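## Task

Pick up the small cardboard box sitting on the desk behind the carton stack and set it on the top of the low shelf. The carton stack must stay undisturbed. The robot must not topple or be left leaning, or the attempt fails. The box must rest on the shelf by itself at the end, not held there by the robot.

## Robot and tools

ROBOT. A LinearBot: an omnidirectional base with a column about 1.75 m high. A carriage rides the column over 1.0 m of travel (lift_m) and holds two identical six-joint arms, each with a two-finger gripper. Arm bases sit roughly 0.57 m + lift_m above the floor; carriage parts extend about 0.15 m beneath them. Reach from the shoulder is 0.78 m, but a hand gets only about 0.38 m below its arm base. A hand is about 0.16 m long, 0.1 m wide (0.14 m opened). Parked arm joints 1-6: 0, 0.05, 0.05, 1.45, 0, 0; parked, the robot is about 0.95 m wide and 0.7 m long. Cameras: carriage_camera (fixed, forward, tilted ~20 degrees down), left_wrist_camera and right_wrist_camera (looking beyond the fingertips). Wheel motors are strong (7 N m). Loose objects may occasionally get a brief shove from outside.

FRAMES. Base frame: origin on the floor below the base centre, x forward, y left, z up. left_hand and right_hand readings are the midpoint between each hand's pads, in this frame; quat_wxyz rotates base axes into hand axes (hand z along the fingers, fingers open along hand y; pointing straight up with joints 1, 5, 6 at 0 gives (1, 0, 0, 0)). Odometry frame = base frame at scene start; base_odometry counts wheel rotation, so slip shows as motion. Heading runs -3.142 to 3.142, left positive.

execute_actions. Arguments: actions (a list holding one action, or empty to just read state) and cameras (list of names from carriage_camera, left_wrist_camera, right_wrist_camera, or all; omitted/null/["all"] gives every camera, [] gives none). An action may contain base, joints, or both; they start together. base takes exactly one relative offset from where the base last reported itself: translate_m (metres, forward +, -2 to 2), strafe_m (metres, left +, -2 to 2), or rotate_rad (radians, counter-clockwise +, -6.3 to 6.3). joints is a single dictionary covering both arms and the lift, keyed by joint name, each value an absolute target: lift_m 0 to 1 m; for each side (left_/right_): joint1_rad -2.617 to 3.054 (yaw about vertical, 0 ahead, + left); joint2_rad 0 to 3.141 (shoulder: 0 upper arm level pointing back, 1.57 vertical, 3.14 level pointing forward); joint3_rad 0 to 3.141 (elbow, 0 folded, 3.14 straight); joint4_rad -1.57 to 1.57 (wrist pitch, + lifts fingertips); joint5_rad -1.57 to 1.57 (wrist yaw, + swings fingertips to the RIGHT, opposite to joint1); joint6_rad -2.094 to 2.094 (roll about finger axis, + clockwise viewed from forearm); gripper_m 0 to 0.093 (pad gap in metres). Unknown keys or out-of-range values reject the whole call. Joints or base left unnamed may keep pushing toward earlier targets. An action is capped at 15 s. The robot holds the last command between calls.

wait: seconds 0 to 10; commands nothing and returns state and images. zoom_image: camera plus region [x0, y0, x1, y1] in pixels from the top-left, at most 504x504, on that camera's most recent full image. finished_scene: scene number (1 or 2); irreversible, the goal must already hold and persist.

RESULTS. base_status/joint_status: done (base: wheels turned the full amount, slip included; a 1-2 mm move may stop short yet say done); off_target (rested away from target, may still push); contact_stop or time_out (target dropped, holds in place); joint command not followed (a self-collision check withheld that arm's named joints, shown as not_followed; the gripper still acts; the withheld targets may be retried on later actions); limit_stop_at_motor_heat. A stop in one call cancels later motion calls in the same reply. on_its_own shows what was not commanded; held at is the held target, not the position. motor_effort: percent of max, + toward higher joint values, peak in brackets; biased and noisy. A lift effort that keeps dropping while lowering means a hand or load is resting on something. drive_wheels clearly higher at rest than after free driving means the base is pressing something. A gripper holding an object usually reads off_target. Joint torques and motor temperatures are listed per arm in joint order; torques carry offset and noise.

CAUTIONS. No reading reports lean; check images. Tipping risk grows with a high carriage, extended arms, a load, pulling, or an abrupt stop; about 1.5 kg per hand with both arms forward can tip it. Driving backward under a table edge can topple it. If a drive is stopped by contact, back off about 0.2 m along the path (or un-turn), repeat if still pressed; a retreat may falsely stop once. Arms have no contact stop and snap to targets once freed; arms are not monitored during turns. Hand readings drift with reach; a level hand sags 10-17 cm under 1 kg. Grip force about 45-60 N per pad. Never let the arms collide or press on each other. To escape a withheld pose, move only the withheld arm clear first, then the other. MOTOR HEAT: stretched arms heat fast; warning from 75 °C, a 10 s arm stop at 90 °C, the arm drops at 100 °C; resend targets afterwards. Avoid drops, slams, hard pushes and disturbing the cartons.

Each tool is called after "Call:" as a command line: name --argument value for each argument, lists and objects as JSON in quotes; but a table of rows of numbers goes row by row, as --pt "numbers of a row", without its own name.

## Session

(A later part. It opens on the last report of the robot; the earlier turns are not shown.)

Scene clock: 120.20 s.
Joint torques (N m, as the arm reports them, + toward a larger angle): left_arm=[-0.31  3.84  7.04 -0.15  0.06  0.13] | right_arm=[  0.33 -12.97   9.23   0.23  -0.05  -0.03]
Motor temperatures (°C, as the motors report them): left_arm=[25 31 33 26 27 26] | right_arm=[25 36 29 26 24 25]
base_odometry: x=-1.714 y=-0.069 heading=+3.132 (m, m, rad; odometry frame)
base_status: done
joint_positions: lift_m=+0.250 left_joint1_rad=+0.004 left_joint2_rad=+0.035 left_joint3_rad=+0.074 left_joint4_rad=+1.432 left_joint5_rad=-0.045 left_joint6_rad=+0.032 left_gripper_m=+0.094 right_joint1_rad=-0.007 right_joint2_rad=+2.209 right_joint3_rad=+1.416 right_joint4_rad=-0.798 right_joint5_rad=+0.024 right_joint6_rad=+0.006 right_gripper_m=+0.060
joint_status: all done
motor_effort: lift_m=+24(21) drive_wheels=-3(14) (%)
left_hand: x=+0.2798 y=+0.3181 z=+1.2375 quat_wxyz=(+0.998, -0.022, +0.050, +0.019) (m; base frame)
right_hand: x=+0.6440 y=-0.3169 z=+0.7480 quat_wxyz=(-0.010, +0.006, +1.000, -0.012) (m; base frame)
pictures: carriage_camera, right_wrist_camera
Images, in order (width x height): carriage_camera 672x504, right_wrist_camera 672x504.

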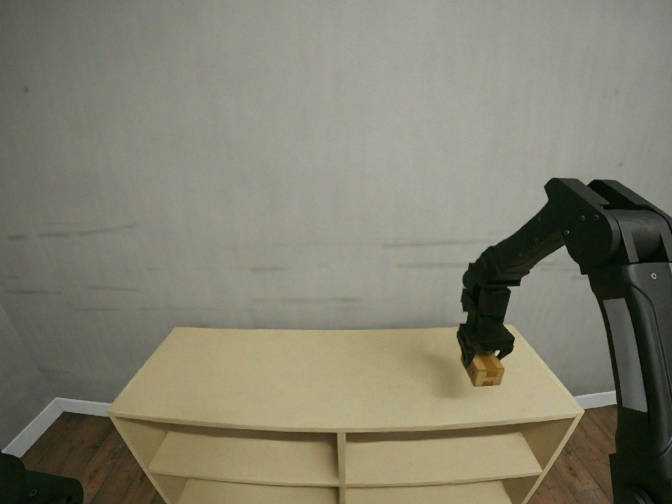

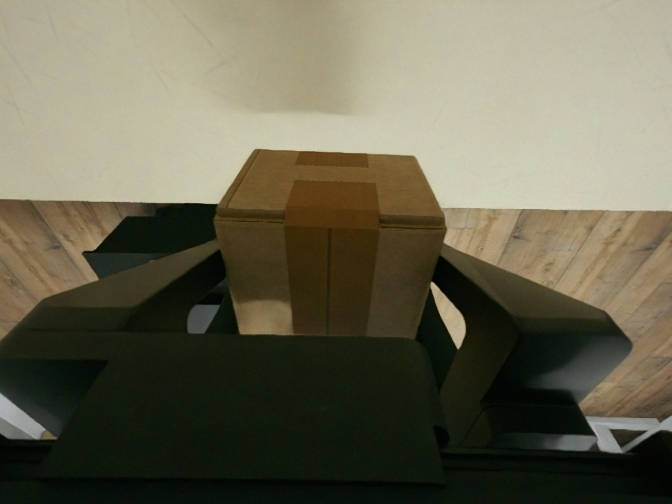

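Call:
execute_actions --actions '[{"base":{"translate_m":0.12},"joints":{"lift_m":0.18,"right_joint4_rad":-0.76}}]' --cameras '["carriage_camera","right_wrist_camera"]'

Scene clock: 124.60 s.
Joint torques (N m, as the arm reports them, + toward a larger angle): left_arm=[-0.24  3.79  7.05 -0.15  0.05  0.08] | right_arm=[  0.34 -12.58   9.39   0.34  -0.06  -0.04]
Motor temperatures (°C, as the motors report them): left_arm=[25 31 33 26 27 26] | right_arm=[25 37 30 26 24 25]
base_odometry: x=-1.835 y=-0.069 heading=+3.132 (m, m, rad; odometry frame)
base_status: done
joint_positions: lift_m=+0.180 left_joint1_rad=+0.004 left_joint2_rad=+0.035 left_joint3_rad=+0.074 left_joint4_rad=+1.431 left_joint5_rad=-0.045 left_joint6_rad=+0.032 left_gripper_m=+0.094 right_joint1_rad=-0.007 right_joint2_rad=+2.204 right_joint3_rad=+1.416 right_joint4_rad=-0.760 right_joint5_rad=+0.024 right_joint6_rad=+0.006 right_gripper_m=+0.060
joint_status: all done
motor_effort: lift_m=+22(22) drive_wheels=-3(15) (%)
left_hand: x=+0.2801 y=+0.3181 z=+1.1674 quat_wxyz=(+0.998, -0.022, +0.050, +0.019) (m; base frame)
right_hand: x=+0.6541 y=-0.3169 z=+0.6798 quat_wxyz=(+0.011, +0.006, +1.000, -0.012) (m; base frame)
pictures: carriage_camera, right_wrist_camera
Images, in order (width x height): carriage_camera 672x504, right_wrist_camera 672x504.

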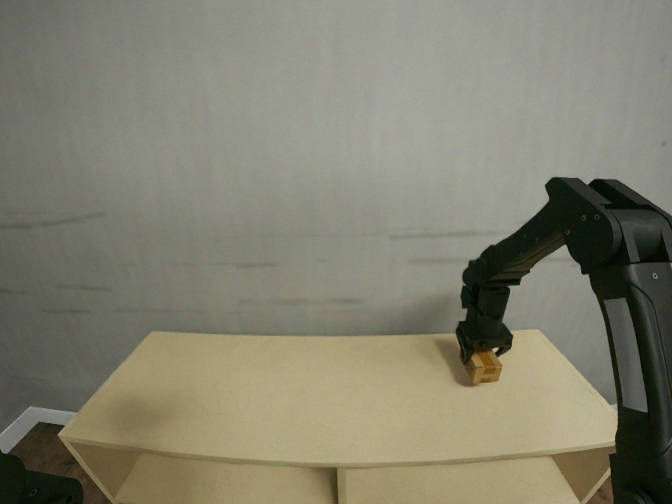

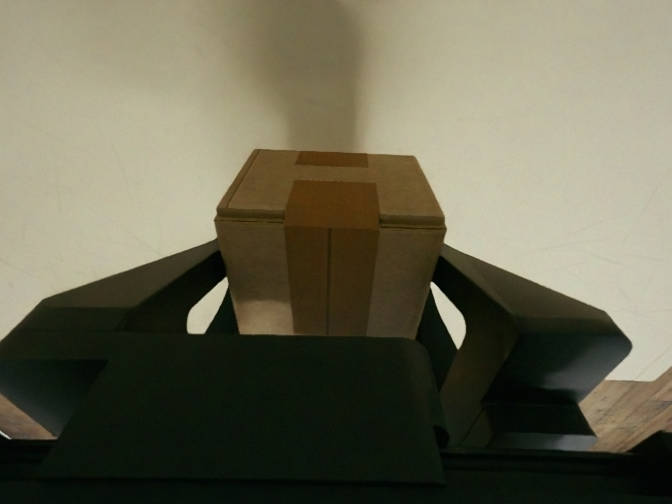

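Call:
execute_actions --actions '[{"joints":{"lift_m":0.14}}]' --cameras '["carriage_camera","right_wrist_camera"]'

Call:
zoom_image --camera "carriage_camera" --region '[410, 300, 560, 420]'

Scene clock: 127.13 s.
Joint torques (N m, as the arm reports them, + toward a larger angle): left_arm=[-0.22  3.78  7.11 -0.14  0.06  0.11] | right_arm=[  0.34 -12.96   9.15   0.35  -0.06  -0.03]
Motor temperatures (°C, as the motors report them): left_arm=[25 31 33 26 27 26] | right_arm=[25 37 30 26 24 25]
base_odometry: x=-1.834 y=-0.069 heading=+3.132 (m, m, rad; odometry frame)
base_status: not commanded
joint_positions: lift_m=+0.140 left_joint1_rad=+0.004 left_joint2_rad=+0.035 left_joint3_rad=+0.074 left_joint4_rad=+1.432 left_joint5_rad=-0.045 left_joint6_rad=+0.032 left_gripper_m=+0.094 right_joint1_rad=-0.007 right_joint2_rad=+2.208 right_joint3_rad=+1.416 right_joint4_rad=-0.760 right_joint5_rad=+0.024 right_joint6_rad=+0.006 right_gripper_m=+0.060
joint_status: all done
motor_effort: lift_m=+24(23) drive_wheels=-2(2) (%)
left_hand: x=+0.2800 y=+0.3181 z=+1.1275 quat_wxyz=(+0.998, -0.022, +0.050, +0.019) (m; base frame)
right_hand: x=+0.6535 y=-0.3169 z=+0.6382 quat_wxyz=(+0.009, +0.006, +1.000, -0.012) (m; base frame)
pictures: carriage_camera, right_wrist_camera
Images, in order (width x height): carriage_camera 672x504, right_wrist_camera 672x504.

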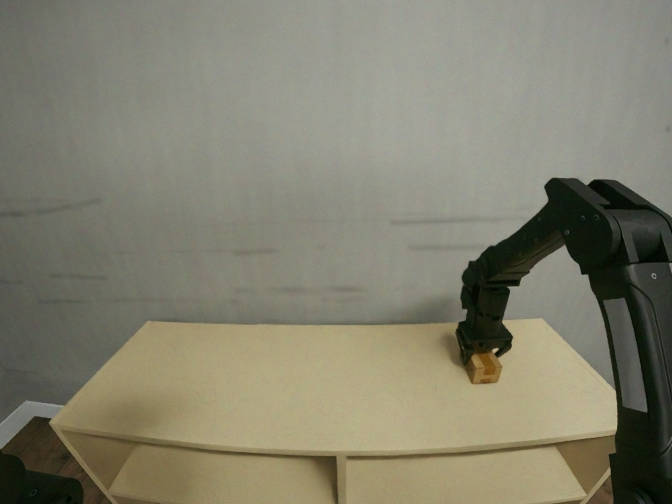

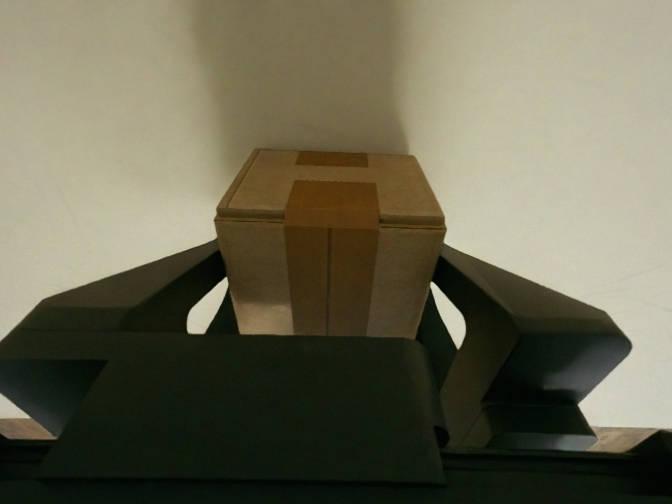

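Region (410, 300, 560, 420) of carriage_camera's 672x504 image, scaled by 3.360, with more detail than that image has; it fills the top 403 rows of this view, and the rest is white.

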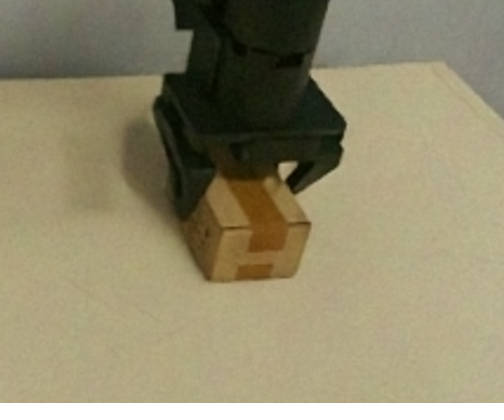

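Close to the surface (shelf probably ~0.6).

Call:
execute_actions --actions '[{"joints":{"lift_m":0.125}}]' --cameras '["right_wrist_camera"]'

Scene clock: 131.90 s.
Joint torques (N m, as the arm reports them, + toward a larger angle): left_arm=[-0.2   3.77  7.02 -0.18  0.05  0.11] | right_arm=[  0.35 -11.15   8.28   0.56   0.02  -0.02]
Motor temperatures (°C, as the motors report them): left_arm=[25 31 33 26 27 26] | right_arm=[25 38 30 26 24 25]
base_odometry: x=-1.834 y=-0.069 heading=+3.132 (m, m, rad; odometry frame)
base_status: not commanded
joint_positions: lift_m=+0.125 left_joint1_rad=+0.004 left_joint2_rad=+0.035 left_joint3_rad=+0.074 left_joint4_rad=+1.432 left_joint5_rad=-0.045 left_joint6_rad=+0.032 left_gripper_m=+0.094 right_joint1_rad=-0.007 right_joint2_rad=+2.186 right_joint3_rad=+1.430 right_joint4_rad=-0.778 right_joint5_rad=+0.016 right_joint6_rad=+0.005 right_gripper_m=+0.060
joint_status: all done
motor_effort: lift_m=+24(21) drive_wheels=-2(2) (%)
left_hand: x=+0.2800 y=+0.3181 z=+1.1126 quat_wxyz=(+0.998, -0.022, +0.050, +0.019) (m; base frame)
right_hand: x=+0.6578 y=-0.3156 z=+0.6350 quat_wxyz=(+0.018, +0.006, +1.000, -0.008) (m; base frame)
pictures: right_wrist_camera
Images, in order (width x height): right_wrist_camera 672x504.

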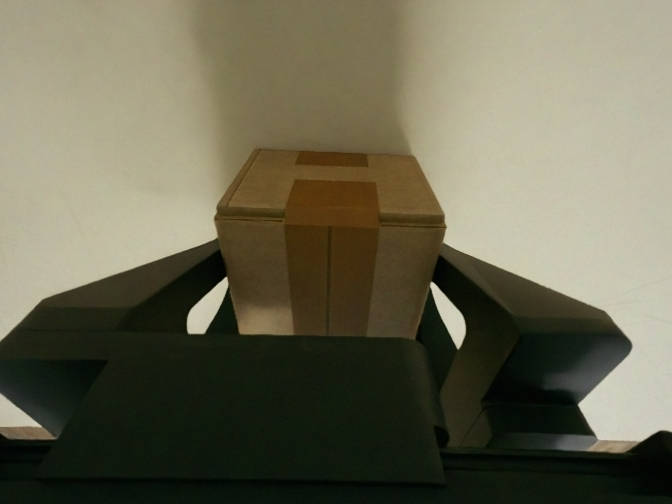

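Touching. Release and lift away.

Call:
execute_actions --actions '[{"joints":{"right_gripper_m":0.093,"lift_m":0.13}}]' --cameras '["right_wrist_camera"]'

Call:
execute_actions --actions '[{"joints":{"lift_m":0.24}}]' --cameras '["carriage_camera","right_wrist_camera"]'

Scene clock: 133.97 s.
Joint torques (N m, as the arm reports them, + toward a larger angle): left_arm=[-0.16  3.54  7.15 -0.14  0.07  0.11] | right_arm=[  0.39 -11.47   8.22   0.49   0.01  -0.02]
Motor temperatures (°C, as the motors report them): left_arm=[25 31 33 26 27 26] | right_arm=[25 38 30 26 24 25]
base_odometry: x=-1.834 y=-0.069 heading=+3.132 (m, m, rad; odometry frame)
base_status: not commanded
joint_positions: lift_m=+0.130 left_joint1_rad=+0.004 left_joint2_rad=+0.035 left_joint3_rad=+0.074 left_joint4_rad=+1.432 left_joint5_rad=-0.045 left_joint6_rad=+0.032 left_gripper_m=+0.094 right_joint1_rad=-0.007 right_joint2_rad=+2.189 right_joint3_rad=+1.430 right_joint4_rad=-0.768 right_joint5_rad=+0.016 right_joint6_rad=+0.005 right_gripper_m=+0.093
joint_status: all done
motor_effort: lift_m=+24(28) drive_wheels=-2(2) (%)
left_hand: x=+0.2800 y=+0.3181 z=+1.1175 quat_wxyz=(+0.998, -0.022, +0.050, +0.019) (m; base frame)
right_hand: x=+0.6597 y=-0.3157 z=+0.6385 quat_wxyz=(+0.022, +0.006, +1.000, -0.008) (m; base frame)
pictures: right_wrist_camera
Images, in order (width x height): right_wrist_camera 672x504.

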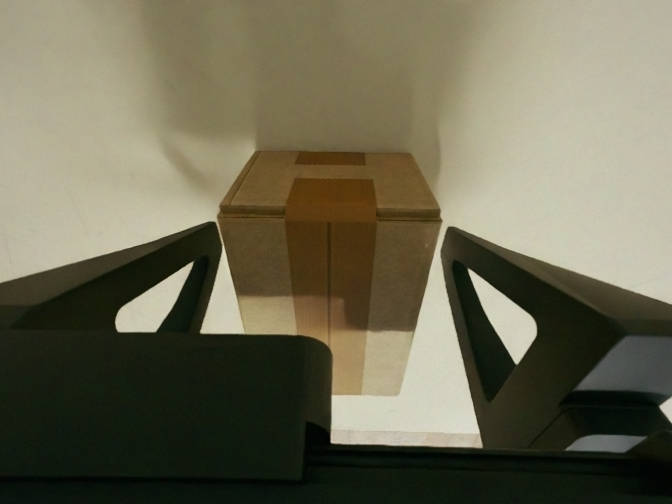

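Scene clock: 134.93 s.
Joint torques (N m, as the arm reports them, + toward a larger angle): left_arm=[-0.23  3.72  7.19 -0.15  0.04  0.1 ] | right_arm=[  0.31 -12.27   8.31   0.41   0.01  -0.02]
Motor temperatures (°C, as the motors report them): left_arm=[25 31 33 26 27 26] | right_arm=[25 38 30 26 24 25]
base_odometry: x=-1.834 y=-0.069 heading=+3.132 (m, m, rad; odometry frame)
base_status: not commanded
joint_positions: lift_m=+0.240 left_joint1_rad=+0.004 left_joint2_rad=+0.035 left_joint3_rad=+0.074 left_joint4_rad=+1.432 left_joint5_rad=-0.045 left_joint6_rad=+0.032 left_gripper_m=+0.094 right_joint1_rad=-0.007 right_joint2_rad=+2.199 right_joint3_rad=+1.430 right_joint4_rad=-0.761 right_joint5_rad=+0.017 right_joint6_rad=+0.005 right_gripper_m=+0.093
joint_status: all done
motor_effort: lift_m=+21(24) drive_wheels=+4(2) (%)
left_hand: x=+0.2800 y=+0.3181 z=+1.2276 quat_wxyz=(+0.998, -0.022, +0.050, +0.019) (m; base frame)
right_hand: x=+0.6601 y=-0.3158 z=+0.7452 quat_wxyz=(+0.021, +0.006, +1.000, -0.008) (m; base frame)
pictures: carriage_camera, right_wrist_camera
Images, in order (width x height): carriage_camera 672x504, right_wrist_camera 672x504.

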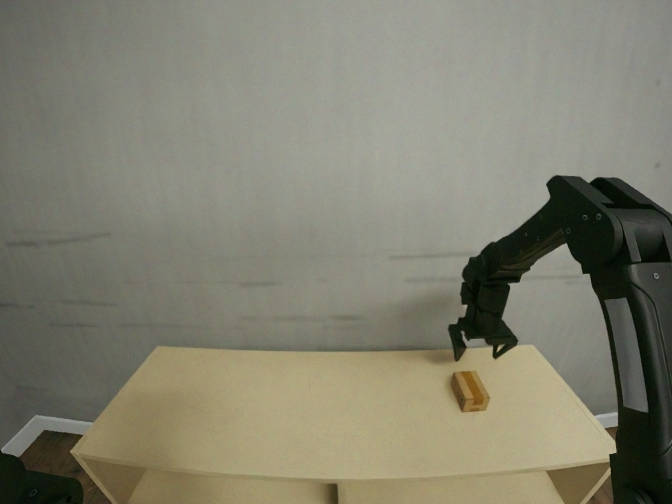

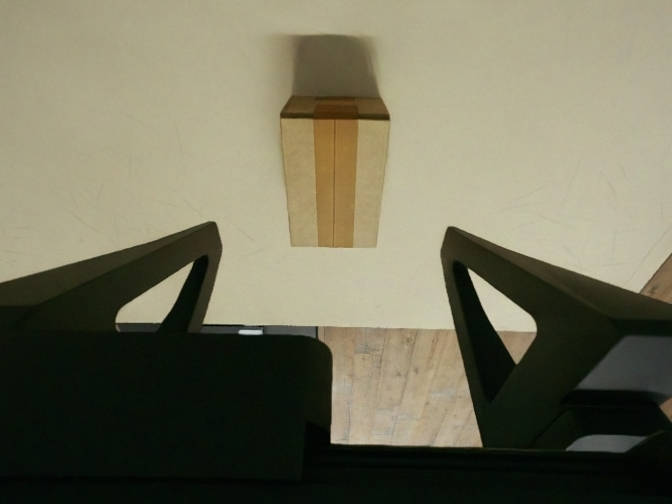

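Call:
finished_scene --scene 1

The scene is finished: the task was done.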